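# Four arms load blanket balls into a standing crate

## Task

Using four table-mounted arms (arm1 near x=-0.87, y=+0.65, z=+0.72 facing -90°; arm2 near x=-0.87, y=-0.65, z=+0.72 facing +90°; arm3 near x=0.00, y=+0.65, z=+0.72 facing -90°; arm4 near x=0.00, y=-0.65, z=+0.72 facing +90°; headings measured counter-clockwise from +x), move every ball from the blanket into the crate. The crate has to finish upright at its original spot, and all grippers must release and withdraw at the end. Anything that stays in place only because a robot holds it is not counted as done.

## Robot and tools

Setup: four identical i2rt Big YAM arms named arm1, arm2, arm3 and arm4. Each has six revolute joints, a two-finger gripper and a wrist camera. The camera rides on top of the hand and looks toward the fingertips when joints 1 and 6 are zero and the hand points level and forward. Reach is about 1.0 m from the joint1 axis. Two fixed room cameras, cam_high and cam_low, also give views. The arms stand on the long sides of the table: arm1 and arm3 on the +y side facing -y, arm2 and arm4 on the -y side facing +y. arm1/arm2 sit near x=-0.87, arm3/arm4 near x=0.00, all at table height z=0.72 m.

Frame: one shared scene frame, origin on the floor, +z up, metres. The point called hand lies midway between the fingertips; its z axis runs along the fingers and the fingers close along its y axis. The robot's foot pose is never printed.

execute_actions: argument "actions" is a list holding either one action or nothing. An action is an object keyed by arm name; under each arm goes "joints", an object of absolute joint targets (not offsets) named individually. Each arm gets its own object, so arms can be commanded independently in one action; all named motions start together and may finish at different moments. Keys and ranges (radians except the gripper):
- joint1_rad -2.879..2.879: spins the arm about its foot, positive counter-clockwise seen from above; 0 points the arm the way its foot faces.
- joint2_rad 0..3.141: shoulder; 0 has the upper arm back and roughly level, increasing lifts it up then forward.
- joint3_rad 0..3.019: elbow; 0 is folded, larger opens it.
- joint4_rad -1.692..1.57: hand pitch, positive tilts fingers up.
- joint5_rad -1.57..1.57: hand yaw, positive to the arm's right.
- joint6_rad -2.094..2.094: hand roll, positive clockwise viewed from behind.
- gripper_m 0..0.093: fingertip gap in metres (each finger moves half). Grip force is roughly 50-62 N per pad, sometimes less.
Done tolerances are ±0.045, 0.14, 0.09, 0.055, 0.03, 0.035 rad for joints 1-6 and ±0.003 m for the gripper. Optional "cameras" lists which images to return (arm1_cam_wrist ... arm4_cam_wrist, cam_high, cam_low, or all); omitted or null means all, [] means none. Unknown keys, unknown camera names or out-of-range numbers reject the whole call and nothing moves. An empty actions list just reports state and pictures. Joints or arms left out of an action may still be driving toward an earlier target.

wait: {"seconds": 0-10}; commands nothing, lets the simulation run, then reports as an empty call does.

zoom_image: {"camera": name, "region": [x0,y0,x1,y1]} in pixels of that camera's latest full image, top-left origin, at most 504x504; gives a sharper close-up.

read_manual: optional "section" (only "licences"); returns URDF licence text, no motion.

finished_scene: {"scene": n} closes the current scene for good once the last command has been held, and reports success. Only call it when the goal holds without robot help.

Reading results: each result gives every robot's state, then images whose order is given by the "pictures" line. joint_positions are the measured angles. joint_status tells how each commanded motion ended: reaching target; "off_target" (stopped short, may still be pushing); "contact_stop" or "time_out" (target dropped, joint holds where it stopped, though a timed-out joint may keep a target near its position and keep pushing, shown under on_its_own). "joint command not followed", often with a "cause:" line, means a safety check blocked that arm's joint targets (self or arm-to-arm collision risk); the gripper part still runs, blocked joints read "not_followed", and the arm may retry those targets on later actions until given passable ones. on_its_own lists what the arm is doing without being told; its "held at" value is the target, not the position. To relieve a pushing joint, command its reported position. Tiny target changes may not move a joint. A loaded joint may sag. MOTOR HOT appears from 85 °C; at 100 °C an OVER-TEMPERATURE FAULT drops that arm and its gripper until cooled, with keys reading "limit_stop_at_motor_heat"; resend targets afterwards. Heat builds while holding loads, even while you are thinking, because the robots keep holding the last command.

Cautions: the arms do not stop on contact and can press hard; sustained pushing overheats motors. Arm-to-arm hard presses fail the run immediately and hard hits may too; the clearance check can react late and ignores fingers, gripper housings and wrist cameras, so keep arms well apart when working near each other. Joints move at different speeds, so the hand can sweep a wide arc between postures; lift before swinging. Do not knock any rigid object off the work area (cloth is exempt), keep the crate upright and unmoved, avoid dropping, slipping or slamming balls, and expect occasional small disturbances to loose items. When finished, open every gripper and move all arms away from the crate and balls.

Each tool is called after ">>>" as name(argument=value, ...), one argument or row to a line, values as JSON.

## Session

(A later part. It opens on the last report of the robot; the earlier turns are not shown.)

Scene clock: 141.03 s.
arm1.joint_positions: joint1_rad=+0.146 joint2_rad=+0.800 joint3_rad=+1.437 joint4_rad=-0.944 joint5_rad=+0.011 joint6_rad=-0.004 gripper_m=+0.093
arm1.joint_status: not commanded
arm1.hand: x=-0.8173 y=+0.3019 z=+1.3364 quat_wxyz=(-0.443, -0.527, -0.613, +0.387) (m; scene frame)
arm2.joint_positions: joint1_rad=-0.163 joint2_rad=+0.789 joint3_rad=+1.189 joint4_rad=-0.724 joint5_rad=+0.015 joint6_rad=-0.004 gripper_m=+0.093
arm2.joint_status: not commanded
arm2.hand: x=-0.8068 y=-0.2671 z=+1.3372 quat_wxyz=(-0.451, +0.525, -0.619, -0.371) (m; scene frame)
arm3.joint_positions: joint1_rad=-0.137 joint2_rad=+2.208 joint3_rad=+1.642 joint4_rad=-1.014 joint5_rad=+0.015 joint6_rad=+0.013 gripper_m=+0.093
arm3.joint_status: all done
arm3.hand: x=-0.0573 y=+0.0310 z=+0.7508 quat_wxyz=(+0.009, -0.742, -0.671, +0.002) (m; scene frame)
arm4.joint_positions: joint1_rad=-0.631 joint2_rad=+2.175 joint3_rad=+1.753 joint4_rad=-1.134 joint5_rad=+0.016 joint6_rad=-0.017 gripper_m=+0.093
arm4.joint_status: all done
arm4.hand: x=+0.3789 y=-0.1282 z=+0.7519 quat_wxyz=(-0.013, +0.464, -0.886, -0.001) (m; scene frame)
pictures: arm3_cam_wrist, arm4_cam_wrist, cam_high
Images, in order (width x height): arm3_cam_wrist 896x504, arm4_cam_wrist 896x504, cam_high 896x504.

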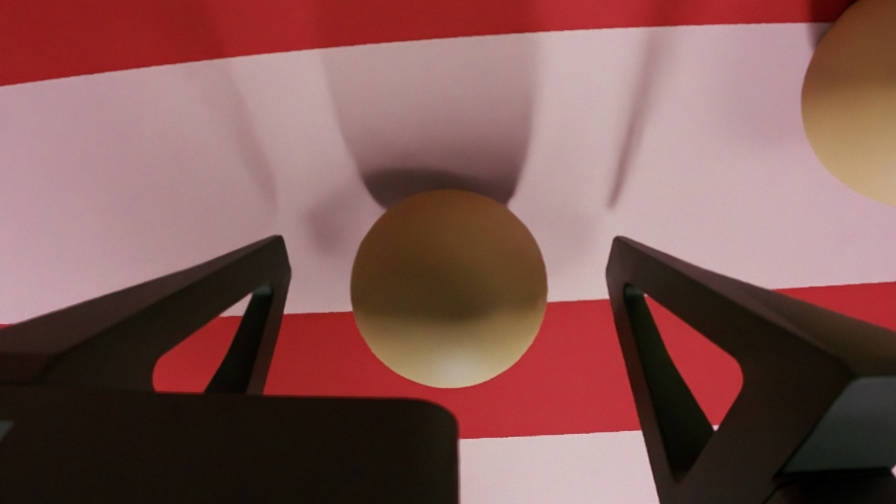

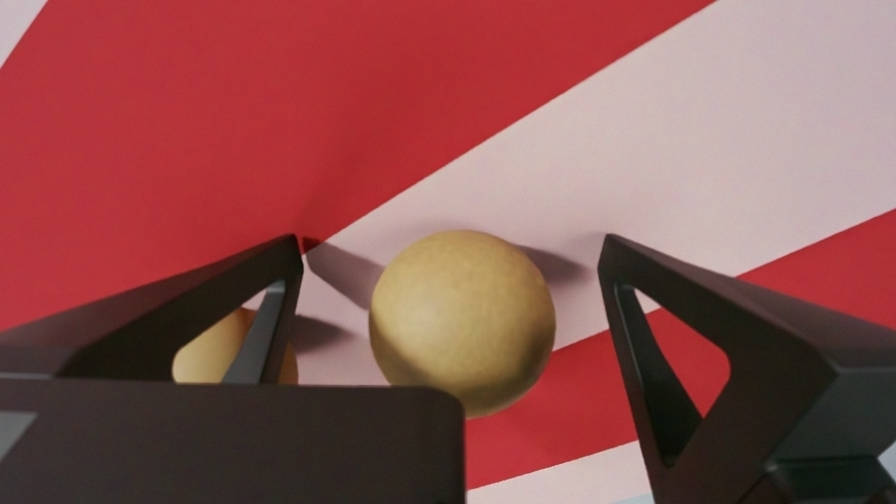

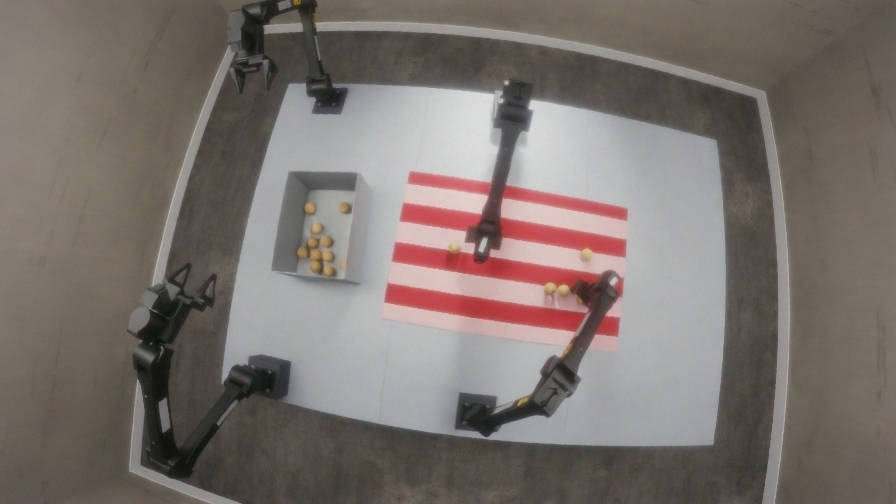

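>>> execute_actions(
  actions=[
    {"arm3":{"joints":{"joint4_rad":-1.06}},"arm4":{"joints":{"gripper_m":0.07,"joint4_rad":-1.215}}},
  ],
  cameras=[],
)

>>> execute_actions(
  actions=[
    {"arm3":{"joints":{"gripper_m":0.04}},"arm4":{"joints":{"gripper_m":0.04}}},
  ],
  cameras=[],
)

>>> execute_actions(
  actions=[
    {"arm3":{"joints":{"joint2_rad":1.3,"joint3_rad":1.8,"joint4_rad":-1.2}},"arm4":{"joints":{"joint2_rad":1.3,"joint3_rad":1.8,"joint4_rad":-1.2}}},
  ],
  cameras=[],
)

>>> execute_actions(
  actions=[
    {"arm3":{"joints":{"joint1_rad":-0.83,"joint3_rad":2.575,"joint4_rad":-0.99}},"arm4":{"joints":{"joint1_rad":0.887,"joint3_rad":2.37,"joint4_rad":-0.974}}},
  ],
  cameras=[],
)

>>> execute_actions(
  actions=[
    {"arm3":{"joints":{"joint2_rad":2.355}},"arm4":{"joints":{"joint2_rad":2.168}}},
  ],
  cameras=[],
)

>>> execute_actions(
  actions=[
    {"arm3":{"joints":{"gripper_m":0.093}},"arm4":{"joints":{"gripper_m":0.093}}},
  ],
  cameras=[],
)

>>> execute_actions(
  actions=[
    {"arm3":{"joints":{"joint2_rad":1.2,"joint3_rad":2.01,"joint4_rad":-1.051}},"arm4":{"joints":{"joint2_rad":1.2,"joint3_rad":1.49,"joint4_rad":-1.025,"joint6_rad":1.15}}},
  ],
  cameras=[],
)

>>> execute_actions(
  actions=[
    {"arm3":{"joints":{"joint1_rad":0.504}},"arm4":{"joints":{"joint1_rad":-0.416}}},
  ],
  cameras=[],
)

>>> execute_actions(
  actions=[
    {"arm3":{"joints":{"joint2_rad":2.4}},"arm4":{"joints":{"joint2_rad":2.046}}},
  ],
  cameras=["arm3_cam_wrist","arm4_cam_wrist"],
)

Scene clock: 151.43 s.
arm1.joint_positions: joint1_rad=+0.146 joint2_rad=+0.800 joint3_rad=+1.437 joint4_rad=-0.944 joint5_rad=+0.011 joint6_rad=-0.004 gripper_m=+0.093
arm1.joint_status: not commanded
arm1.hand: x=-0.8173 y=+0.3019 z=+1.3364 quat_wxyz=(-0.443, -0.527, -0.613, +0.387) (m; scene frame)
arm2.joint_positions: joint1_rad=-0.163 joint2_rad=+0.789 joint3_rad=+1.189 joint4_rad=-0.724 joint5_rad=+0.015 joint6_rad=-0.004 gripper_m=+0.093
arm2.joint_status: not commanded
arm2.hand: x=-0.8068 y=-0.2671 z=+1.3372 quat_wxyz=(-0.451, +0.525, -0.619, -0.371) (m; scene frame)
arm3.joint_positions: joint1_rad=-0.137 joint2_rad=+2.208 joint3_rad=+1.642 joint4_rad=-1.051 joint5_rad=+0.015 joint6_rad=+0.013 gripper_m=+0.093
arm3.joint_status: all done
arm3.hand: x=-0.0565 y=+0.0400 z=+0.7511 quat_wxyz=(+0.021, -0.741, -0.671, -0.011) (m; scene frame)
arm4.joint_positions: joint1_rad=-0.631 joint2_rad=+2.175 joint3_rad=+1.753 joint4_rad=-1.206 joint5_rad=+0.016 joint6_rad=-0.017 gripper_m=+0.070
arm4.joint_status: all done
arm4.hand: x=+0.3686 y=-0.1425 z=+0.7521 quat_wxyz=(+0.019, +0.464, -0.886, +0.015) (m; scene frame)
pictures: none
No camera images: the call's "cameras" was empty. Leave "cameras" out to get every camera's image.

Scene clock: 152.03 s.
arm1.joint_positions: joint1_rad=+0.146 joint2_rad=+0.800 joint3_rad=+1.437 joint4_rad=-0.944 joint5_rad=+0.011 joint6_rad=-0.004 gripper_m=+0.093
arm1.joint_status: not commanded
arm1.hand: x=-0.8173 y=+0.3019 z=+1.3364 quat_wxyz=(-0.443, -0.527, -0.613, +0.387) (m; scene frame)
arm2.joint_positions: joint1_rad=-0.163 joint2_rad=+0.789 joint3_rad=+1.189 joint4_rad=-0.724 joint5_rad=+0.015 joint6_rad=-0.004 gripper_m=+0.093
arm2.joint_status: not commanded
arm2.hand: x=-0.8068 y=-0.2671 z=+1.3372 quat_wxyz=(-0.451, +0.525, -0.619, -0.371) (m; scene frame)
arm3.joint_positions: joint1_rad=-0.137 joint2_rad=+2.208 joint3_rad=+1.642 joint4_rad=-1.051 joint5_rad=+0.014 joint6_rad=+0.013 gripper_m=+0.047
arm3.joint_status: gripper_m off_target (ended at +0.047, target +0.040)
arm3.hand: x=-0.0564 y=+0.0400 z=+0.7511 quat_wxyz=(+0.021, -0.741, -0.671, -0.012) (m; scene frame)
arm4.joint_positions: joint1_rad=-0.631 joint2_rad=+2.175 joint3_rad=+1.753 joint4_rad=-1.206 joint5_rad=+0.016 joint6_rad=-0.017 gripper_m=+0.047
arm4.joint_status: gripper_m off_target (ended at +0.047, target +0.040)
arm4.hand: x=+0.3686 y=-0.1425 z=+0.7521 quat_wxyz=(+0.019, +0.464, -0.886, +0.015) (m; scene frame)
pictures: none
No camera images: the call's "cameras" was empty. Leave "cameras" out to get every camera's image.

Scene clock: 153.97 s.
arm1.joint_positions: joint1_rad=+0.146 joint2_rad=+0.800 joint3_rad=+1.437 joint4_rad=-0.944 joint5_rad=+0.011 joint6_rad=-0.004 gripper_m=+0.093
arm1.joint_status: not commanded
arm1.hand: x=-0.8173 y=+0.3019 z=+1.3364 quat_wxyz=(-0.443, -0.527, -0.613, +0.387) (m; scene frame)
arm2.joint_positions: joint1_rad=-0.163 joint2_rad=+0.789 joint3_rad=+1.189 joint4_rad=-0.724 joint5_rad=+0.015 joint6_rad=-0.004 gripper_m=+0.093
arm2.joint_status: not commanded
arm2.hand: x=-0.8068 y=-0.2671 z=+1.3372 quat_wxyz=(-0.451, +0.525, -0.619, -0.371) (m; scene frame)
arm3.joint_positions: joint1_rad=-0.137 joint2_rad=+1.313 joint3_rad=+1.794 joint4_rad=-1.193 joint5_rad=+0.014 joint6_rad=+0.013 gripper_m=+0.047
arm3.joint_status: all done
arm3.hand: x=-0.0474 y=+0.1369 z=+1.3374 quat_wxyz=(-0.278, -0.676, -0.608, +0.310) (m; scene frame)
arm4.joint_positions: joint1_rad=-0.631 joint2_rad=+1.309 joint3_rad=+1.798 joint4_rad=-1.204 joint5_rad=+0.016 joint6_rad=-0.017 gripper_m=+0.047
arm4.joint_status: all done
arm4.hand: x=+0.3009 y=-0.2417 z=+1.2811 quat_wxyz=(-0.377, +0.417, -0.806, -0.184) (m; scene frame)
pictures: none
No camera images: the call's "cameras" was empty. Leave "cameras" out to get every camera's image.

Scene clock: 156.00 s.
arm1.joint_positions: joint1_rad=+0.146 joint2_rad=+0.800 joint3_rad=+1.437 joint4_rad=-0.944 joint5_rad=+0.011 joint6_rad=-0.004 gripper_m=+0.093
arm1.joint_status: not commanded
arm1.hand: x=-0.8173 y=+0.3019 z=+1.3364 quat_wxyz=(-0.443, -0.527, -0.613, +0.387) (m; scene frame)
arm2.joint_positions: joint1_rad=-0.163 joint2_rad=+0.789 joint3_rad=+1.189 joint4_rad=-0.724 joint5_rad=+0.015 joint6_rad=-0.004 gripper_m=+0.093
arm2.joint_status: not commanded
arm2.hand: x=-0.8068 y=-0.2671 z=+1.3372 quat_wxyz=(-0.451, +0.525, -0.619, -0.371) (m; scene frame)
arm3.joint_positions: joint1_rad=-0.826 joint2_rad=+1.308 joint3_rad=+2.573 joint4_rad=-1.000 joint5_rad=+0.016 joint6_rad=+0.013 gripper_m=+0.047
arm3.joint_status: all done
arm3.hand: x=-0.2407 y=+0.4092 z=+1.7496 quat_wxyz=(-0.308, -0.564, -0.226, +0.733) (m; scene frame)
arm4.joint_positions: joint1_rad=+0.886 joint2_rad=+1.302 joint3_rad=+2.332 joint4_rad=-0.985 joint5_rad=+0.016 joint6_rad=-0.017 gripper_m=+0.047
arm4.joint_status: all done
arm4.hand: x=-0.3340 y=-0.3876 z=+1.5982 quat_wxyz=(-0.255, +0.651, -0.226, -0.678) (m; scene frame)
pictures: none
No camera images: the call's "cameras" was empty. Leave "cameras" out to get every camera's image.

Scene clock: 158.20 s.
arm1.joint_positions: joint1_rad=+0.146 joint2_rad=+0.800 joint3_rad=+1.437 joint4_rad=-0.944 joint5_rad=+0.011 joint6_rad=-0.004 gripper_m=+0.093
arm1.joint_status: not commanded
arm1.hand: x=-0.8173 y=+0.3019 z=+1.3364 quat_wxyz=(-0.443, -0.527, -0.613, +0.387) (m; scene frame)
arm2.joint_positions: joint1_rad=-0.163 joint2_rad=+0.789 joint3_rad=+1.189 joint4_rad=-0.724 joint5_rad=+0.015 joint6_rad=-0.004 gripper_m=+0.093
arm2.joint_status: not commanded
arm2.hand: x=-0.8068 y=-0.2671 z=+1.3372 quat_wxyz=(-0.451, +0.525, -0.619, -0.371) (m; scene frame)
arm3.joint_positions: joint1_rad=-0.826 joint2_rad=+2.346 joint3_rad=+2.531 joint4_rad=-0.995 joint5_rad=+0.016 joint6_rad=+0.013 gripper_m=+0.047
arm3.joint_status: all done
arm3.hand: x=-0.6189 y=+0.0243 z=+1.0530 quat_wxyz=(-0.139, -0.859, -0.351, +0.345) (m; scene frame)
arm4.joint_positions: joint1_rad=+0.886 joint2_rad=+2.176 joint3_rad=+2.327 joint4_rad=-0.978 joint5_rad=+0.016 joint6_rad=-0.017 gripper_m=+0.047
arm4.joint_status: all done
arm4.hand: x=-0.6508 y=-0.1261 z=+1.0289 quat_wxyz=(-0.136, +0.880, -0.303, -0.340) (m; scene frame)
pictures: none
No camera images: the call's "cameras" was empty. Leave "cameras" out to get every camera's image.

Scene clock: 158.80 s.
arm1.joint_positions: joint1_rad=+0.146 joint2_rad=+0.800 joint3_rad=+1.437 joint4_rad=-0.944 joint5_rad=+0.011 joint6_rad=-0.004 gripper_m=+0.093
arm1.joint_status: not commanded
arm1.hand: x=-0.8173 y=+0.3019 z=+1.3364 quat_wxyz=(-0.443, -0.527, -0.613, +0.387) (m; scene frame)
arm2.joint_positions: joint1_rad=-0.163 joint2_rad=+0.789 joint3_rad=+1.189 joint4_rad=-0.724 joint5_rad=+0.015 joint6_rad=-0.004 gripper_m=+0.093
arm2.joint_status: not commanded
arm2.hand: x=-0.8068 y=-0.2671 z=+1.3372 quat_wxyz=(-0.451, +0.525, -0.619, -0.371) (m; scene frame)
arm3.joint_positions: joint1_rad=-0.826 joint2_rad=+2.346 joint3_rad=+2.531 joint4_rad=-0.995 joint5_rad=+0.016 joint6_rad=+0.013 gripper_m=+0.093
arm3.joint_status: all done
arm3.hand: x=-0.6189 y=+0.0243 z=+1.0530 quat_wxyz=(-0.139, -0.859, -0.351, +0.345) (m; scene frame)
arm4.joint_positions: joint1_rad=+0.886 joint2_rad=+2.176 joint3_rad=+2.327 joint4_rad=-0.978 joint5_rad=+0.016 joint6_rad=-0.017 gripper_m=+0.093
arm4.joint_status: all done
arm4.hand: x=-0.6508 y=-0.1261 z=+1.0289 quat_wxyz=(-0.136, +0.880, -0.303, -0.340) (m; scene frame)
pictures: none
No camera images: the call's "cameras" was empty. Leave "cameras" out to get every camera's image.

Scene clock: 161.13 s.
arm1.joint_positions: joint1_rad=+0.146 joint2_rad=+0.800 joint3_rad=+1.437 joint4_rad=-0.944 joint5_rad=+0.011 joint6_rad=-0.004 gripper_m=+0.093
arm1.joint_status: not commanded
arm1.hand: x=-0.8173 y=+0.3019 z=+1.3364 quat_wxyz=(-0.443, -0.527, -0.613, +0.387) (m; scene frame)
arm2.joint_positions: joint1_rad=-0.163 joint2_rad=+0.789 joint3_rad=+1.189 joint4_rad=-0.724 joint5_rad=+0.015 joint6_rad=-0.004 gripper_m=+0.093
arm2.joint_status: not commanded
arm2.hand: x=-0.8068 y=-0.2671 z=+1.3372 quat_wxyz=(-0.451, +0.525, -0.619, -0.371) (m; scene frame)
arm3.joint_positions: joint1_rad=-0.826 joint2_rad=+1.205 joint3_rad=+2.001 joint4_rad=-1.049 joint5_rad=+0.016 joint6_rad=+0.013 gripper_m=+0.093
arm3.joint_status: all done
arm3.hand: x=-0.3203 y=+0.3282 z=+1.5272 quat_wxyz=(-0.235, -0.732, -0.297, +0.566) (m; scene frame)
arm4.joint_positions: joint1_rad=+0.886 joint2_rad=+1.193 joint3_rad=+1.494 joint4_rad=-1.021 joint5_rad=+0.016 joint6_rad=+1.141 gripper_m=+0.093
arm4.joint_status: all done
arm4.hand: x=-0.3842 y=-0.3425 z=+1.2056 quat_wxyz=(+0.084, +0.558, -0.718, -0.407) (m; scene frame)
pictures: none
No camera images: the call's "cameras" was empty. Leave "cameras" out to get every camera's image.

Scene clock: 162.80 s.
arm1.joint_positions: joint1_rad=+0.146 joint2_rad=+0.800 joint3_rad=+1.437 joint4_rad=-0.944 joint5_rad=+0.011 joint6_rad=-0.004 gripper_m=+0.093
arm1.joint_status: not commanded
arm1.hand: x=-0.8173 y=+0.3019 z=+1.3364 quat_wxyz=(-0.443, -0.527, -0.613, +0.387) (m; scene frame)
arm2.joint_positions: joint1_rad=-0.163 joint2_rad=+0.789 joint3_rad=+1.189 joint4_rad=-0.724 joint5_rad=+0.015 joint6_rad=-0.004 gripper_m=+0.093
arm2.joint_status: not commanded
arm2.hand: x=-0.8068 y=-0.2671 z=+1.3372 quat_wxyz=(-0.451, +0.525, -0.619, -0.371) (m; scene frame)
arm3.joint_positions: joint1_rad=+0.504 joint2_rad=+1.208 joint3_rad=+2.001 joint4_rad=-1.049 joint5_rad=+0.015 joint6_rad=+0.013 gripper_m=+0.093
arm3.joint_status: all done
arm3.hand: x=+0.2384 y=+0.2602 z=+1.5252 quat_wxyz=(-0.532, -0.393, -0.687, +0.300) (m; scene frame)
arm4.joint_positions: joint1_rad=-0.419 joint2_rad=+1.196 joint3_rad=+1.494 joint4_rad=-1.021 joint5_rad=+0.016 joint6_rad=+1.141 gripper_m=+0.093
arm4.joint_status: all done
arm4.hand: x=+0.2007 y=-0.2020 z=+1.2065 quat_wxyz=(-0.175, +0.004, -0.909, -0.377) (m; scene frame)
pictures: none
No camera images: the call's "cameras" was empty. Leave "cameras" out to get every camera's image.

Scene clock: 164.60 s.
arm1.joint_positions: joint1_rad=+0.146 joint2_rad=+0.800 joint3_rad=+1.437 joint4_rad=-0.944 joint5_rad=+0.011 joint6_rad=-0.004 gripper_m=+0.093
arm1.joint_status: not commanded
arm1.hand: x=-0.8173 y=+0.3019 z=+1.3364 quat_wxyz=(-0.443, -0.527, -0.613, +0.387) (m; scene frame)
arm2.joint_positions: joint1_rad=-0.163 joint2_rad=+0.789 joint3_rad=+1.189 joint4_rad=-0.724 joint5_rad=+0.015 joint6_rad=-0.004 gripper_m=+0.093
arm2.joint_status: not commanded
arm2.hand: x=-0.8068 y=-0.2671 z=+1.3372 quat_wxyz=(-0.451, +0.525, -0.619, -0.371) (m; scene frame)
arm3.joint_positions: joint1_rad=+0.504 joint2_rad=+2.390 joint3_rad=+1.993 joint4_rad=-1.049 joint5_rad=+0.014 joint6_rad=+0.013 gripper_m=+0.093
arm3.joint_status: all done
arm3.hand: x=+0.3800 y=+0.0293 z=+0.7549 quat_wxyz=(-0.051, -0.492, -0.868, +0.037) (m; scene frame)
arm4.joint_positions: joint1_rad=-0.421 joint2_rad=+2.023 joint3_rad=+1.489 joint4_rad=-1.021 joint5_rad=+0.012 joint6_rad=+1.143 gripper_m=+0.093
arm4.joint_status: all done
arm4.hand: x=+0.2353 y=-0.1189 z=+0.7512 quat_wxyz=(-0.009, +0.007, -1.000, -0.010) (m; scene frame)
pictures: arm3_cam_wrist, arm4_cam_wrist
Images, in order (width x height): arm3_cam_wrist 896x504, arm4_cam_wrist 896x504.

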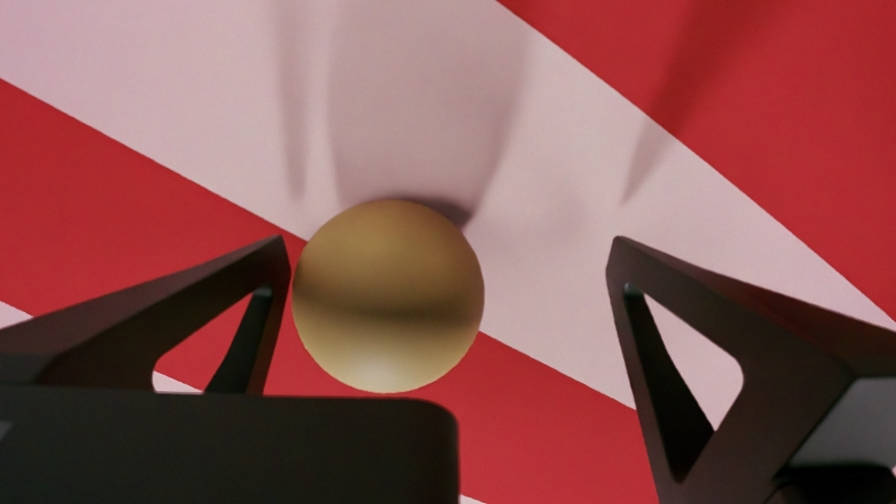

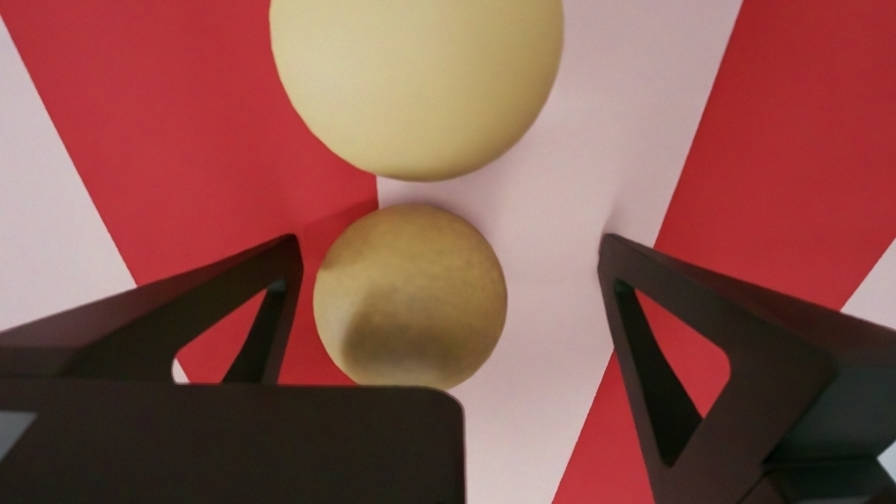

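>>> execute_actions(
  actions=[
    {"arm3":{"joints":{"joint1_rad":0.53,"joint4_rad":-1.09}},"arm4":{"joints":{"joint1_rad":-0.395,"joint4_rad":-1.0}}},
  ],
  cameras=["arm3_cam_wrist","arm4_cam_wrist","cam_high"],
)

Scene clock: 176.80 s.
arm1.joint_positions: joint1_rad=+0.146 joint2_rad=+0.800 joint3_rad=+1.437 joint4_rad=-0.944 joint5_rad=+0.011 joint6_rad=-0.004 gripper_m=+0.093
arm1.joint_status: not commanded
arm1.hand: x=-0.8173 y=+0.3019 z=+1.3364 quat_wxyz=(-0.443, -0.527, -0.613, +0.387) (m; scene frame)
arm2.joint_positions: joint1_rad=-0.163 joint2_rad=+0.789 joint3_rad=+1.189 joint4_rad=-0.724 joint5_rad=+0.015 joint6_rad=-0.004 gripper_m=+0.093
arm2.joint_status: not commanded
arm2.hand: x=-0.8068 y=-0.2671 z=+1.3372 quat_wxyz=(-0.451, +0.525, -0.619, -0.371) (m; scene frame)
arm3.joint_positions: joint1_rad=+0.531 joint2_rad=+2.390 joint3_rad=+1.993 joint4_rad=-1.081 joint5_rad=+0.014 joint6_rad=+0.013 gripper_m=+0.093
arm3.joint_status: all done
arm3.hand: x=+0.3919 y=+0.0461 z=+0.7540 quat_wxyz=(-0.037, -0.481, -0.875, +0.029) (m; scene frame)
arm4.joint_positions: joint1_rad=-0.397 joint2_rad=+2.023 joint3_rad=+1.489 joint4_rad=-1.011 joint5_rad=+0.012 joint6_rad=+1.143 gripper_m=+0.093
arm4.joint_status: all done
arm4.hand: x=+0.2237 y=-0.1111 z=+0.7513 quat_wxyz=(-0.011, +0.019, -1.000, -0.015) (m; scene frame)
pictures: arm3_cam_wrist, arm4_cam_wrist, cam_high
Images, in order (width x height): arm3_cam_wrist 896x504, arm4_cam_wrist 896x504, cam_high 896x504.

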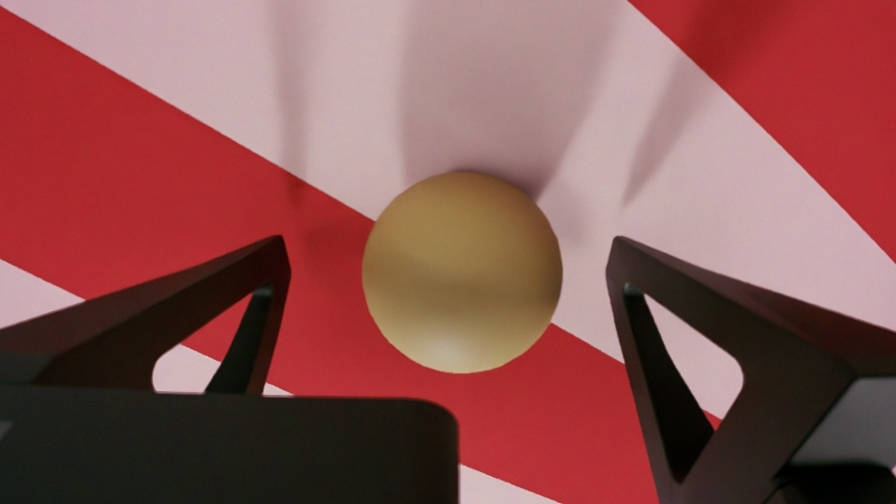

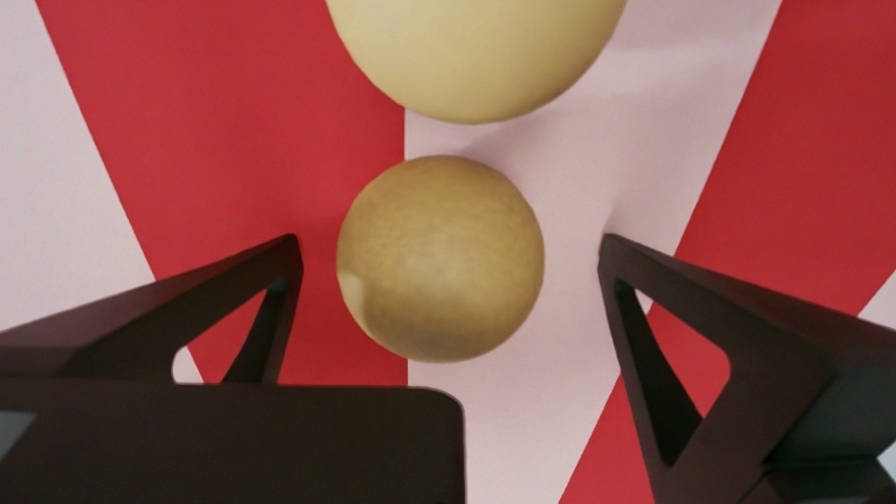

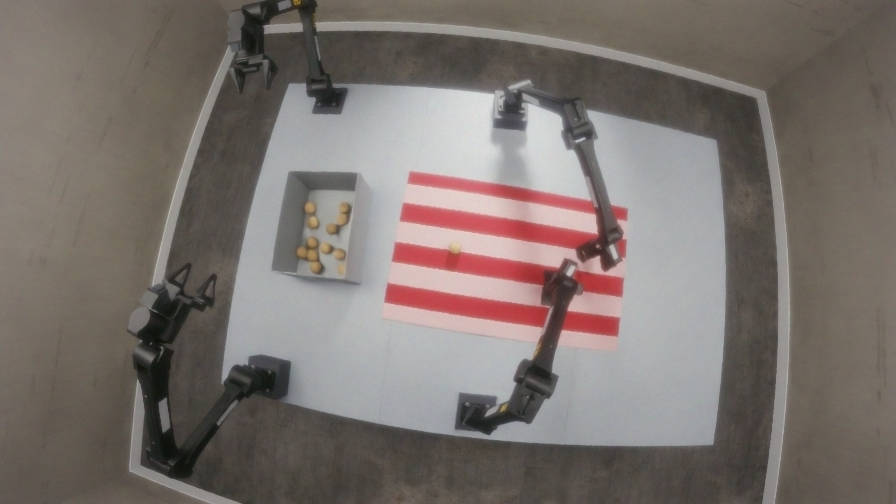

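>>> execute_actions(
  actions=[
    {"arm3":{"joints":{"gripper_m":0.04}},"arm4":{"joints":{"gripper_m":0.04}}},
  ],
  cameras=[],
)

>>> execute_actions(
  actions=[
    {"arm3":{"joints":{"joint2_rad":1.3,"joint3_rad":1.8,"joint4_rad":-1.2}},"arm4":{"joints":{"joint2_rad":1.3,"joint3_rad":1.4,"joint4_rad":-1.2}}},
  ],
  cameras=[],
)

>>> execute_actions(
  actions=[
    {"arm3":{"joints":{"joint1_rad":-0.83,"joint3_rad":2.575,"joint4_rad":-0.99}},"arm4":{"joints":{"joint1_rad":0.887,"joint3_rad":2.37,"joint4_rad":-0.974,"joint6_rad":0}}},
  ],
  cameras=[],
)

>>> execute_actions(
  actions=[
    {"arm3":{"joints":{"joint2_rad":2.355}},"arm4":{"joints":{"joint2_rad":2.168}}},
  ],
  cameras=["cam_high"],
)

Scene clock: 182.27 s.
arm1.joint_positions: joint1_rad=+0.146 joint2_rad=+0.800 joint3_rad=+1.437 joint4_rad=-0.944 joint5_rad=+0.011 joint6_rad=-0.004 gripper_m=+0.093
arm1.joint_status: not commanded
arm1.hand: x=-0.8173 y=+0.3019 z=+1.3364 quat_wxyz=(-0.443, -0.527, -0.613, +0.387) (m; scene frame)
arm2.joint_positions: joint1_rad=-0.163 joint2_rad=+0.789 joint3_rad=+1.189 joint4_rad=-0.724 joint5_rad=+0.015 joint6_rad=-0.004 gripper_m=+0.093
arm2.joint_status: not commanded
arm2.hand: x=-0.8068 y=-0.2671 z=+1.3372 quat_wxyz=(-0.451, +0.525, -0.619, -0.371) (m; scene frame)
arm3.joint_positions: joint1_rad=+0.531 joint2_rad=+2.390 joint3_rad=+1.993 joint4_rad=-1.081 joint5_rad=+0.014 joint6_rad=+0.013 gripper_m=+0.047
arm3.joint_status: gripper_m off_target (ended at +0.047, target +0.040)
arm3.hand: x=+0.3919 y=+0.0461 z=+0.7540 quat_wxyz=(-0.037, -0.481, -0.875, +0.029) (m; scene frame)
arm4.joint_positions: joint1_rad=-0.397 joint2_rad=+2.023 joint3_rad=+1.489 joint4_rad=-1.010 joint5_rad=+0.012 joint6_rad=+1.143 gripper_m=+0.047
arm4.joint_status: gripper_m off_target (ended at +0.047, target +0.040)
arm4.hand: x=+0.2237 y=-0.1110 z=+0.7513 quat_wxyz=(-0.011, +0.019, -1.000, -0.015) (m; scene frame)
pictures: none
No camera images: the call's "cameras" was empty. Leave "cameras" out to get every camera's image.

Scene clock: 184.23 s.
arm1.joint_positions: joint1_rad=+0.146 joint2_rad=+0.800 joint3_rad=+1.437 joint4_rad=-0.944 joint5_rad=+0.011 joint6_rad=-0.004 gripper_m=+0.093
arm1.joint_status: not commanded
arm1.hand: x=-0.8173 y=+0.3019 z=+1.3364 quat_wxyz=(-0.443, -0.527, -0.613, +0.387) (m; scene frame)
arm2.joint_positions: joint1_rad=-0.163 joint2_rad=+0.789 joint3_rad=+1.189 joint4_rad=-0.724 joint5_rad=+0.015 joint6_rad=-0.004 gripper_m=+0.093
arm2.joint_status: not commanded
arm2.hand: x=-0.8068 y=-0.2671 z=+1.3372 quat_wxyz=(-0.451, +0.525, -0.619, -0.371) (m; scene frame)
arm3.joint_positions: joint1_rad=+0.531 joint2_rad=+1.313 joint3_rad=+1.795 joint4_rad=-1.195 joint5_rad=+0.014 joint6_rad=+0.013 gripper_m=+0.047
arm3.joint_status: all done
arm3.hand: x=+0.2804 y=+0.2177 z=+1.3374 quat_wxyz=(-0.364, -0.440, -0.796, +0.202) (m; scene frame)
arm4.joint_positions: joint1_rad=-0.397 joint2_rad=+1.292 joint3_rad=+1.381 joint4_rad=-1.193 joint5_rad=+0.012 joint6_rad=+1.143 gripper_m=+0.047
arm4.joint_status: all done
arm4.hand: x=+0.1817 y=-0.2159 z=+1.0771 quat_wxyz=(-0.098, +0.017, -0.971, -0.216) (m; scene frame)
pictures: none
No camera images: the call's "cameras" was empty. Leave "cameras" out to get every camera's image.

Scene clock: 186.17 s.
arm1.joint_positions: joint1_rad=+0.146 joint2_rad=+0.800 joint3_rad=+1.437 joint4_rad=-0.944 joint5_rad=+0.011 joint6_rad=-0.004 gripper_m=+0.093
arm1.joint_status: not commanded
arm1.hand: x=-0.8173 y=+0.3019 z=+1.3364 quat_wxyz=(-0.443, -0.527, -0.613, +0.387) (m; scene frame)
arm2.joint_positions: joint1_rad=-0.163 joint2_rad=+0.789 joint3_rad=+1.189 joint4_rad=-0.724 joint5_rad=+0.015 joint6_rad=-0.004 gripper_m=+0.093
arm2.joint_status: not commanded
arm2.hand: x=-0.8068 y=-0.2671 z=+1.3372 quat_wxyz=(-0.451, +0.525, -0.619, -0.371) (m; scene frame)
arm3.joint_positions: joint1_rad=-0.825 joint2_rad=+1.305 joint3_rad=+2.567 joint4_rad=-1.003 joint5_rad=+0.016 joint6_rad=+0.013 gripper_m=+0.047
arm3.joint_status: all done
arm3.hand: x=-0.2406 y=+0.4092 z=+1.7478 quat_wxyz=(-0.307, -0.566, -0.226, +0.731) (m; scene frame)
arm4.joint_positions: joint1_rad=+0.885 joint2_rad=+1.289 joint3_rad=+2.340 joint4_rad=-0.983 joint5_rad=+0.014 joint6_rad=+0.010 gripper_m=+0.047
arm4.joint_status: all done
arm4.hand: x=-0.3240 y=-0.3958 z=+1.6079 quat_wxyz=(-0.248, +0.640, -0.231, -0.690) (m; scene frame)
pictures: none
No camera images: the call's "cameras" was empty. Leave "cameras" out to get every camera's image.

Scene clock: 188.37 s.
arm1.joint_positions: joint1_rad=+0.146 joint2_rad=+0.800 joint3_rad=+1.437 joint4_rad=-0.944 joint5_rad=+0.011 joint6_rad=-0.004 gripper_m=+0.093
arm1.joint_status: not commanded
arm1.hand: x=-0.8173 y=+0.3019 z=+1.3364 quat_wxyz=(-0.443, -0.527, -0.613, +0.387) (m; scene frame)
arm2.joint_positions: joint1_rad=-0.163 joint2_rad=+0.789 joint3_rad=+1.189 joint4_rad=-0.724 joint5_rad=+0.015 joint6_rad=-0.004 gripper_m=+0.093
arm2.joint_status: not commanded
arm2.hand: x=-0.8068 y=-0.2671 z=+1.3372 quat_wxyz=(-0.451, +0.525, -0.619, -0.371) (m; scene frame)
arm3.joint_positions: joint1_rad=-0.825 joint2_rad=+2.347 joint3_rad=+2.530 joint4_rad=-0.995 joint5_rad=+0.016 joint6_rad=+0.013 gripper_m=+0.047
arm3.joint_status: all done
arm3.hand: x=-0.6187 y=+0.0241 z=+1.0524 quat_wxyz=(-0.139, -0.860, -0.351, +0.344) (m; scene frame)
arm4.joint_positions: joint1_rad=+0.885 joint2_rad=+2.178 joint3_rad=+2.329 joint4_rad=-0.977 joint5_rad=+0.014 joint6_rad=+0.009 gripper_m=+0.047
arm4.joint_status: all done
arm4.hand: x=-0.6512 y=-0.1254 z=+1.0282 quat_wxyz=(-0.130, +0.876, -0.314, -0.342) (m; scene frame)
pictures: cam_high
Images, in order (width x height): cam_high 896x504.

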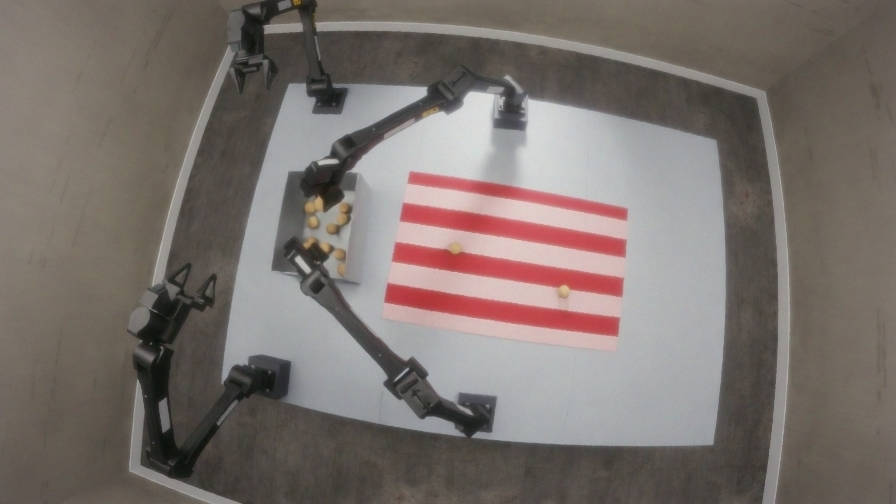

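>>> execute_actions(
  actions=[
    {"arm3":{"joints":{"gripper_m":0.093}},"arm4":{"joints":{"gripper_m":0.093}}},
  ],
  cameras=[],
)

>>> execute_actions(
  actions=[
    {"arm3":{"joints":{"joint2_rad":1.2,"joint3_rad":1.9,"joint4_rad":-1.125}},"arm4":{"joints":{"joint2_rad":1.2,"joint3_rad":1.62,"joint4_rad":-1.08}}},
  ],
  cameras=[],
)

>>> execute_actions(
  actions=[
    {"arm3":{"joints":{"joint1_rad":-0.29}},"arm4":{"joints":{"joint1_rad":-0.485}}},
  ],
  cameras=[],
)

>>> execute_actions(
  actions=[
    {"arm3":{"joints":{"joint2_rad":2.25}},"arm4":{"joints":{"joint2_rad":2.02}}},
  ],
  cameras=["arm3_cam_wrist","arm4_cam_wrist"],
)

Scene clock: 194.37 s.
arm1.joint_positions: joint1_rad=+0.146 joint2_rad=+0.800 joint3_rad=+1.437 joint4_rad=-0.944 joint5_rad=+0.011 joint6_rad=-0.004 gripper_m=+0.093
arm1.joint_status: not commanded
arm1.hand: x=-0.8173 y=+0.3019 z=+1.3364 quat_wxyz=(-0.443, -0.527, -0.613, +0.387) (m; scene frame)
arm2.joint_positions: joint1_rad=-0.163 joint2_rad=+0.789 joint3_rad=+1.189 joint4_rad=-0.724 joint5_rad=+0.015 joint6_rad=-0.004 gripper_m=+0.093
arm2.joint_status: not commanded
arm2.hand: x=-0.8068 y=-0.2671 z=+1.3372 quat_wxyz=(-0.451, +0.525, -0.619, -0.371) (m; scene frame)
arm3.joint_positions: joint1_rad=-0.825 joint2_rad=+2.347 joint3_rad=+2.530 joint4_rad=-0.995 joint5_rad=+0.016 joint6_rad=+0.013 gripper_m=+0.093
arm3.joint_status: all done
arm3.hand: x=-0.6187 y=+0.0241 z=+1.0524 quat_wxyz=(-0.139, -0.860, -0.351, +0.344) (m; scene frame)
arm4.joint_positions: joint1_rad=+0.885 joint2_rad=+2.178 joint3_rad=+2.329 joint4_rad=-0.977 joint5_rad=+0.014 joint6_rad=+0.009 gripper_m=+0.093
arm4.joint_status: all done
arm4.hand: x=-0.6512 y=-0.1254 z=+1.0282 quat_wxyz=(-0.131, +0.876, -0.314, -0.342) (m; scene frame)
pictures: none
No camera images: the call's "cameras" was empty. Leave "cameras" out to get every camera's image.

Scene clock: 196.63 s.
arm1.joint_positions: joint1_rad=+0.146 joint2_rad=+0.800 joint3_rad=+1.437 joint4_rad=-0.944 joint5_rad=+0.011 joint6_rad=-0.004 gripper_m=+0.093
arm1.joint_status: not commanded
arm1.hand: x=-0.8173 y=+0.3019 z=+1.3364 quat_wxyz=(-0.443, -0.527, -0.613, +0.387) (m; scene frame)
arm2.joint_positions: joint1_rad=-0.163 joint2_rad=+0.789 joint3_rad=+1.189 joint4_rad=-0.724 joint5_rad=+0.015 joint6_rad=-0.004 gripper_m=+0.093
arm2.joint_status: not commanded
arm2.hand: x=-0.8068 y=-0.2671 z=+1.3372 quat_wxyz=(-0.451, +0.525, -0.619, -0.371) (m; scene frame)
arm3.joint_positions: joint1_rad=-0.825 joint2_rad=+1.208 joint3_rad=+1.893 joint4_rad=-1.121 joint5_rad=+0.016 joint6_rad=+0.013 gripper_m=+0.093
arm3.joint_status: all done
arm3.hand: x=-0.3306 y=+0.3175 z=+1.4540 quat_wxyz=(-0.205, -0.781, -0.317, +0.498) (m; scene frame)
arm4.joint_positions: joint1_rad=+0.885 joint2_rad=+1.197 joint3_rad=+1.622 joint4_rad=-1.075 joint5_rad=+0.014 joint6_rad=+0.009 gripper_m=+0.093
arm4.joint_status: all done
arm4.hand: x=-0.3809 y=-0.3459 z=+1.2634 quat_wxyz=(-0.157, +0.842, -0.302, -0.419) (m; scene frame)
pictures: none
No camera images: the call's "cameras" was empty. Leave "cameras" out to get every camera's image.

Scene clock: 198.30 s.
arm1.joint_positions: joint1_rad=+0.146 joint2_rad=+0.800 joint3_rad=+1.437 joint4_rad=-0.944 joint5_rad=+0.011 joint6_rad=-0.004 gripper_m=+0.093
arm1.joint_status: not commanded
arm1.hand: x=-0.8173 y=+0.3019 z=+1.3364 quat_wxyz=(-0.443, -0.527, -0.613, +0.387) (m; scene frame)
arm2.joint_positions: joint1_rad=-0.163 joint2_rad=+0.789 joint3_rad=+1.189 joint4_rad=-0.724 joint5_rad=+0.015 joint6_rad=-0.004 gripper_m=+0.093
arm2.joint_status: not commanded
arm2.hand: x=-0.8068 y=-0.2671 z=+1.3372 quat_wxyz=(-0.451, +0.525, -0.619, -0.371) (m; scene frame)
arm3.joint_positions: joint1_rad=-0.289 joint2_rad=+1.208 joint3_rad=+1.893 joint4_rad=-1.121 joint5_rad=+0.015 joint6_rad=+0.013 gripper_m=+0.093
arm3.joint_status: all done
arm3.hand: x=-0.1140 y=+0.1950 z=+1.4538 quat_wxyz=(-0.330, -0.669, -0.513, +0.425) (m; scene frame)
arm4.joint_positions: joint1_rad=-0.488 joint2_rad=+1.198 joint3_rad=+1.622 joint4_rad=-1.075 joint5_rad=+0.014 joint6_rad=+0.008 gripper_m=+0.093
arm4.joint_status: all done
arm4.hand: x=+0.2288 y=-0.2216 z=+1.2649 quat_wxyz=(-0.385, +0.457, -0.768, -0.230) (m; scene frame)
pictures: none
No camera images: the call's "cameras" was empty. Leave "cameras" out to get every camera's image.

Scene clock: 200.10 s.
arm1.joint_positions: joint1_rad=+0.146 joint2_rad=+0.800 joint3_rad=+1.437 joint4_rad=-0.944 joint5_rad=+0.011 joint6_rad=-0.004 gripper_m=+0.093
arm1.joint_status: not commanded
arm1.hand: x=-0.8173 y=+0.3019 z=+1.3364 quat_wxyz=(-0.443, -0.527, -0.613, +0.387) (m; scene frame)
arm2.joint_positions: joint1_rad=-0.163 joint2_rad=+0.789 joint3_rad=+1.189 joint4_rad=-0.724 joint5_rad=+0.015 joint6_rad=-0.004 gripper_m=+0.093
arm2.joint_status: not commanded
arm2.hand: x=-0.8068 y=-0.2671 z=+1.3372 quat_wxyz=(-0.451, +0.525, -0.619, -0.371) (m; scene frame)
arm3.joint_positions: joint1_rad=-0.289 joint2_rad=+2.264 joint3_rad=+1.875 joint4_rad=-1.121 joint5_rad=+0.015 joint6_rad=+0.013 gripper_m=+0.093
arm3.joint_status: all done
arm3.hand: x=-0.1658 y=-0.0143 z=+0.7960 quat_wxyz=(-0.013, -0.790, -0.612, +0.030) (m; scene frame)
arm4.joint_positions: joint1_rad=-0.488 joint2_rad=+2.046 joint3_rad=+1.603 joint4_rad=-1.075 joint5_rad=+0.014 joint6_rad=+0.008 gripper_m=+0.093
arm4.joint_status: all done
arm4.hand: x=+0.2859 y=-0.1078 z=+0.7774 quat_wxyz=(-0.029, +0.515, -0.857, -0.012) (m; scene frame)
pictures: arm3_cam_wrist, arm4_cam_wrist
Images, in order (width x height): arm3_cam_wrist 896x504, arm4_cam_wrist 896x504.

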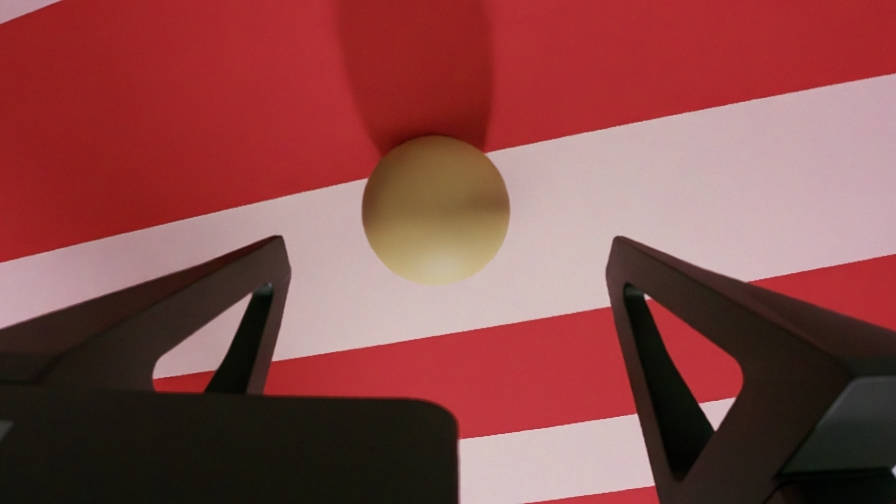

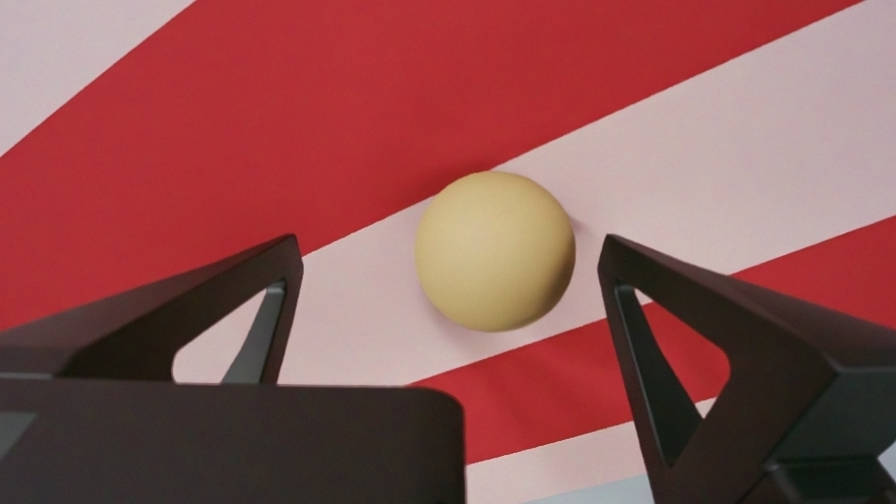

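>>> execute_actions(
  actions=[
    {"arm3":{"joints":{"joint2_rad":2.32}},"arm4":{"joints":{"joint1_rad":-0.513,"joint4_rad":-1.11}}},
  ],
  cameras=[],
)

>>> execute_actions(
  actions=[
    {"arm4":{"joints":{"joint2_rad":2.075}}},
  ],
  cameras=["arm3_cam_wrist","arm4_cam_wrist"],
)

Scene clock: 206.47 s.
arm1.joint_positions: joint1_rad=+0.146 joint2_rad=+0.800 joint3_rad=+1.437 joint4_rad=-0.944 joint5_rad=+0.011 joint6_rad=-0.004 gripper_m=+0.093
arm1.joint_status: not commanded
arm1.hand: x=-0.8173 y=+0.3019 z=+1.3364 quat_wxyz=(-0.443, -0.527, -0.613, +0.387) (m; scene frame)
arm2.joint_positions: joint1_rad=-0.163 joint2_rad=+0.789 joint3_rad=+1.189 joint4_rad=-0.724 joint5_rad=+0.015 joint6_rad=-0.004 gripper_m=+0.093
arm2.joint_status: not commanded
arm2.hand: x=-0.8068 y=-0.2671 z=+1.3372 quat_wxyz=(-0.451, +0.525, -0.619, -0.371) (m; scene frame)
arm3.joint_positions: joint1_rad=-0.289 joint2_rad=+2.322 joint3_rad=+1.875 joint4_rad=-1.121 joint5_rad=+0.015 joint6_rad=+0.013 gripper_m=+0.093
arm3.joint_status: all done
arm3.hand: x=-0.1636 y=-0.0051 z=+0.7573 quat_wxyz=(+0.005, -0.791, -0.612, +0.007) (m; scene frame)
arm4.joint_positions: joint1_rad=-0.511 joint2_rad=+2.046 joint3_rad=+1.603 joint4_rad=-1.101 joint5_rad=+0.014 joint6_rad=+0.008 gripper_m=+0.093
arm4.joint_status: all done
arm4.hand: x=+0.2955 y=-0.1201 z=+0.7771 quat_wxyz=(-0.019, +0.505, -0.863, -0.005) (m; scene frame)
pictures: none
No camera images: the call's "cameras" was empty. Leave "cameras" out to get every camera's image.

Scene clock: 207.03 s.
arm1.joint_positions: joint1_rad=+0.146 joint2_rad=+0.800 joint3_rad=+1.437 joint4_rad=-0.944 joint5_rad=+0.011 joint6_rad=-0.004 gripper_m=+0.093
arm1.joint_status: not commanded
arm1.hand: x=-0.8173 y=+0.3019 z=+1.3364 quat_wxyz=(-0.443, -0.527, -0.613, +0.387) (m; scene frame)
arm2.joint_positions: joint1_rad=-0.163 joint2_rad=+0.789 joint3_rad=+1.189 joint4_rad=-0.724 joint5_rad=+0.015 joint6_rad=-0.004 gripper_m=+0.093
arm2.joint_status: not commanded
arm2.hand: x=-0.8068 y=-0.2671 z=+1.3372 quat_wxyz=(-0.451, +0.525, -0.619, -0.371) (m; scene frame)
arm3.joint_positions: joint1_rad=-0.289 joint2_rad=+2.322 joint3_rad=+1.875 joint4_rad=-1.121 joint5_rad=+0.015 joint6_rad=+0.013 gripper_m=+0.093
arm3.joint_status: not commanded
arm3.hand: x=-0.1636 y=-0.0051 z=+0.7573 quat_wxyz=(+0.005, -0.791, -0.612, +0.007) (m; scene frame)
arm4.joint_positions: joint1_rad=-0.511 joint2_rad=+2.046 joint3_rad=+1.603 joint4_rad=-1.101 joint5_rad=+0.014 joint6_rad=+0.008 gripper_m=+0.093
arm4.joint_status: all done
arm4.hand: x=+0.2955 y=-0.1201 z=+0.7771 quat_wxyz=(-0.019, +0.505, -0.863, -0.005) (m; scene frame)
pictures: arm3_cam_wrist, arm4_cam_wrist
Images, in order (width x height): arm3_cam_wrist 896x504, arm4_cam_wrist 896x504.

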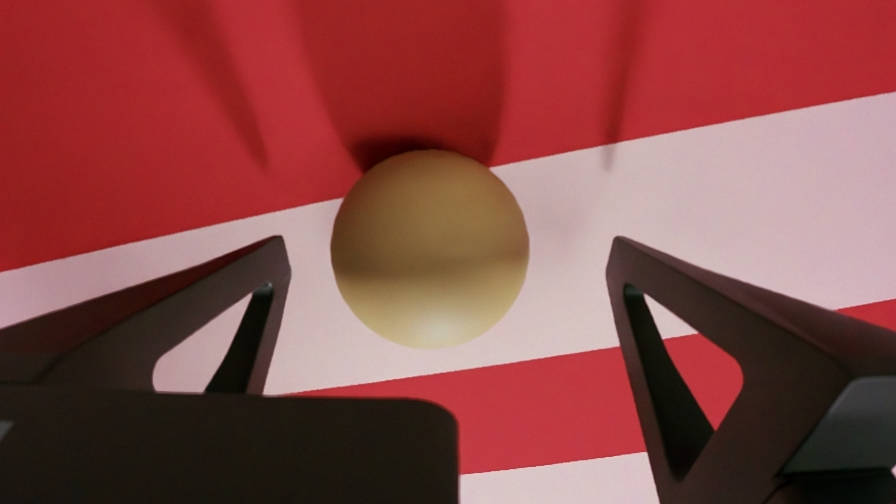

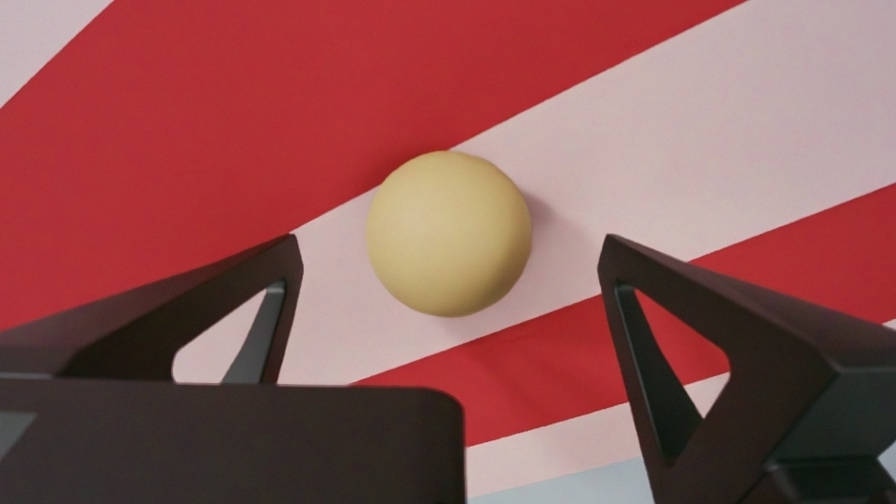

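>>> execute_actions(
  actions=[
    {"arm3":{"joints":{"gripper_m":0.04}},"arm4":{"joints":{"joint2_rad":2.105}}},
  ],
  cameras=["arm4_cam_wrist"],
)

Scene clock: 209.37 s.
arm1.joint_positions: joint1_rad=+0.146 joint2_rad=+0.800 joint3_rad=+1.437 joint4_rad=-0.944 joint5_rad=+0.011 joint6_rad=-0.004 gripper_m=+0.093
arm1.joint_status: not commanded
arm1.hand: x=-0.8173 y=+0.3019 z=+1.3364 quat_wxyz=(-0.443, -0.527, -0.613, +0.387) (m; scene frame)
arm2.joint_positions: joint1_rad=-0.163 joint2_rad=+0.789 joint3_rad=+1.189 joint4_rad=-0.724 joint5_rad=+0.015 joint6_rad=-0.004 gripper_m=+0.093
arm2.joint_status: not commanded
arm2.hand: x=-0.8068 y=-0.2671 z=+1.3372 quat_wxyz=(-0.451, +0.525, -0.619, -0.371) (m; scene frame)
arm3.joint_positions: joint1_rad=-0.289 joint2_rad=+2.322 joint3_rad=+1.875 joint4_rad=-1.121 joint5_rad=+0.015 joint6_rad=+0.013 gripper_m=+0.047
arm3.joint_status: gripper_m off_target (ended at +0.047, target +0.040)
arm3.hand: x=-0.1634 y=-0.0051 z=+0.7573 quat_wxyz=(+0.005, -0.791, -0.612, +0.006) (m; scene frame)
arm4.joint_positions: joint1_rad=-0.511 joint2_rad=+2.087 joint3_rad=+1.603 joint4_rad=-1.101 joint5_rad=+0.014 joint6_rad=+0.008 gripper_m=+0.093
arm4.joint_status: all done
arm4.hand: x=+0.2932 y=-0.1241 z=+0.7528 quat_wxyz=(-0.001, +0.505, -0.863, +0.006) (m; scene frame)
pictures: arm4_cam_wrist
Images, in order (width x height): arm4_cam_wrist 896x504.

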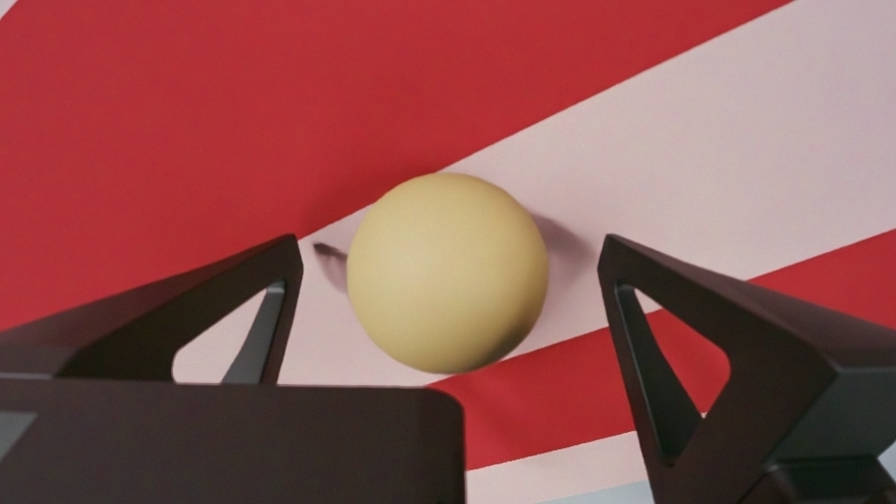

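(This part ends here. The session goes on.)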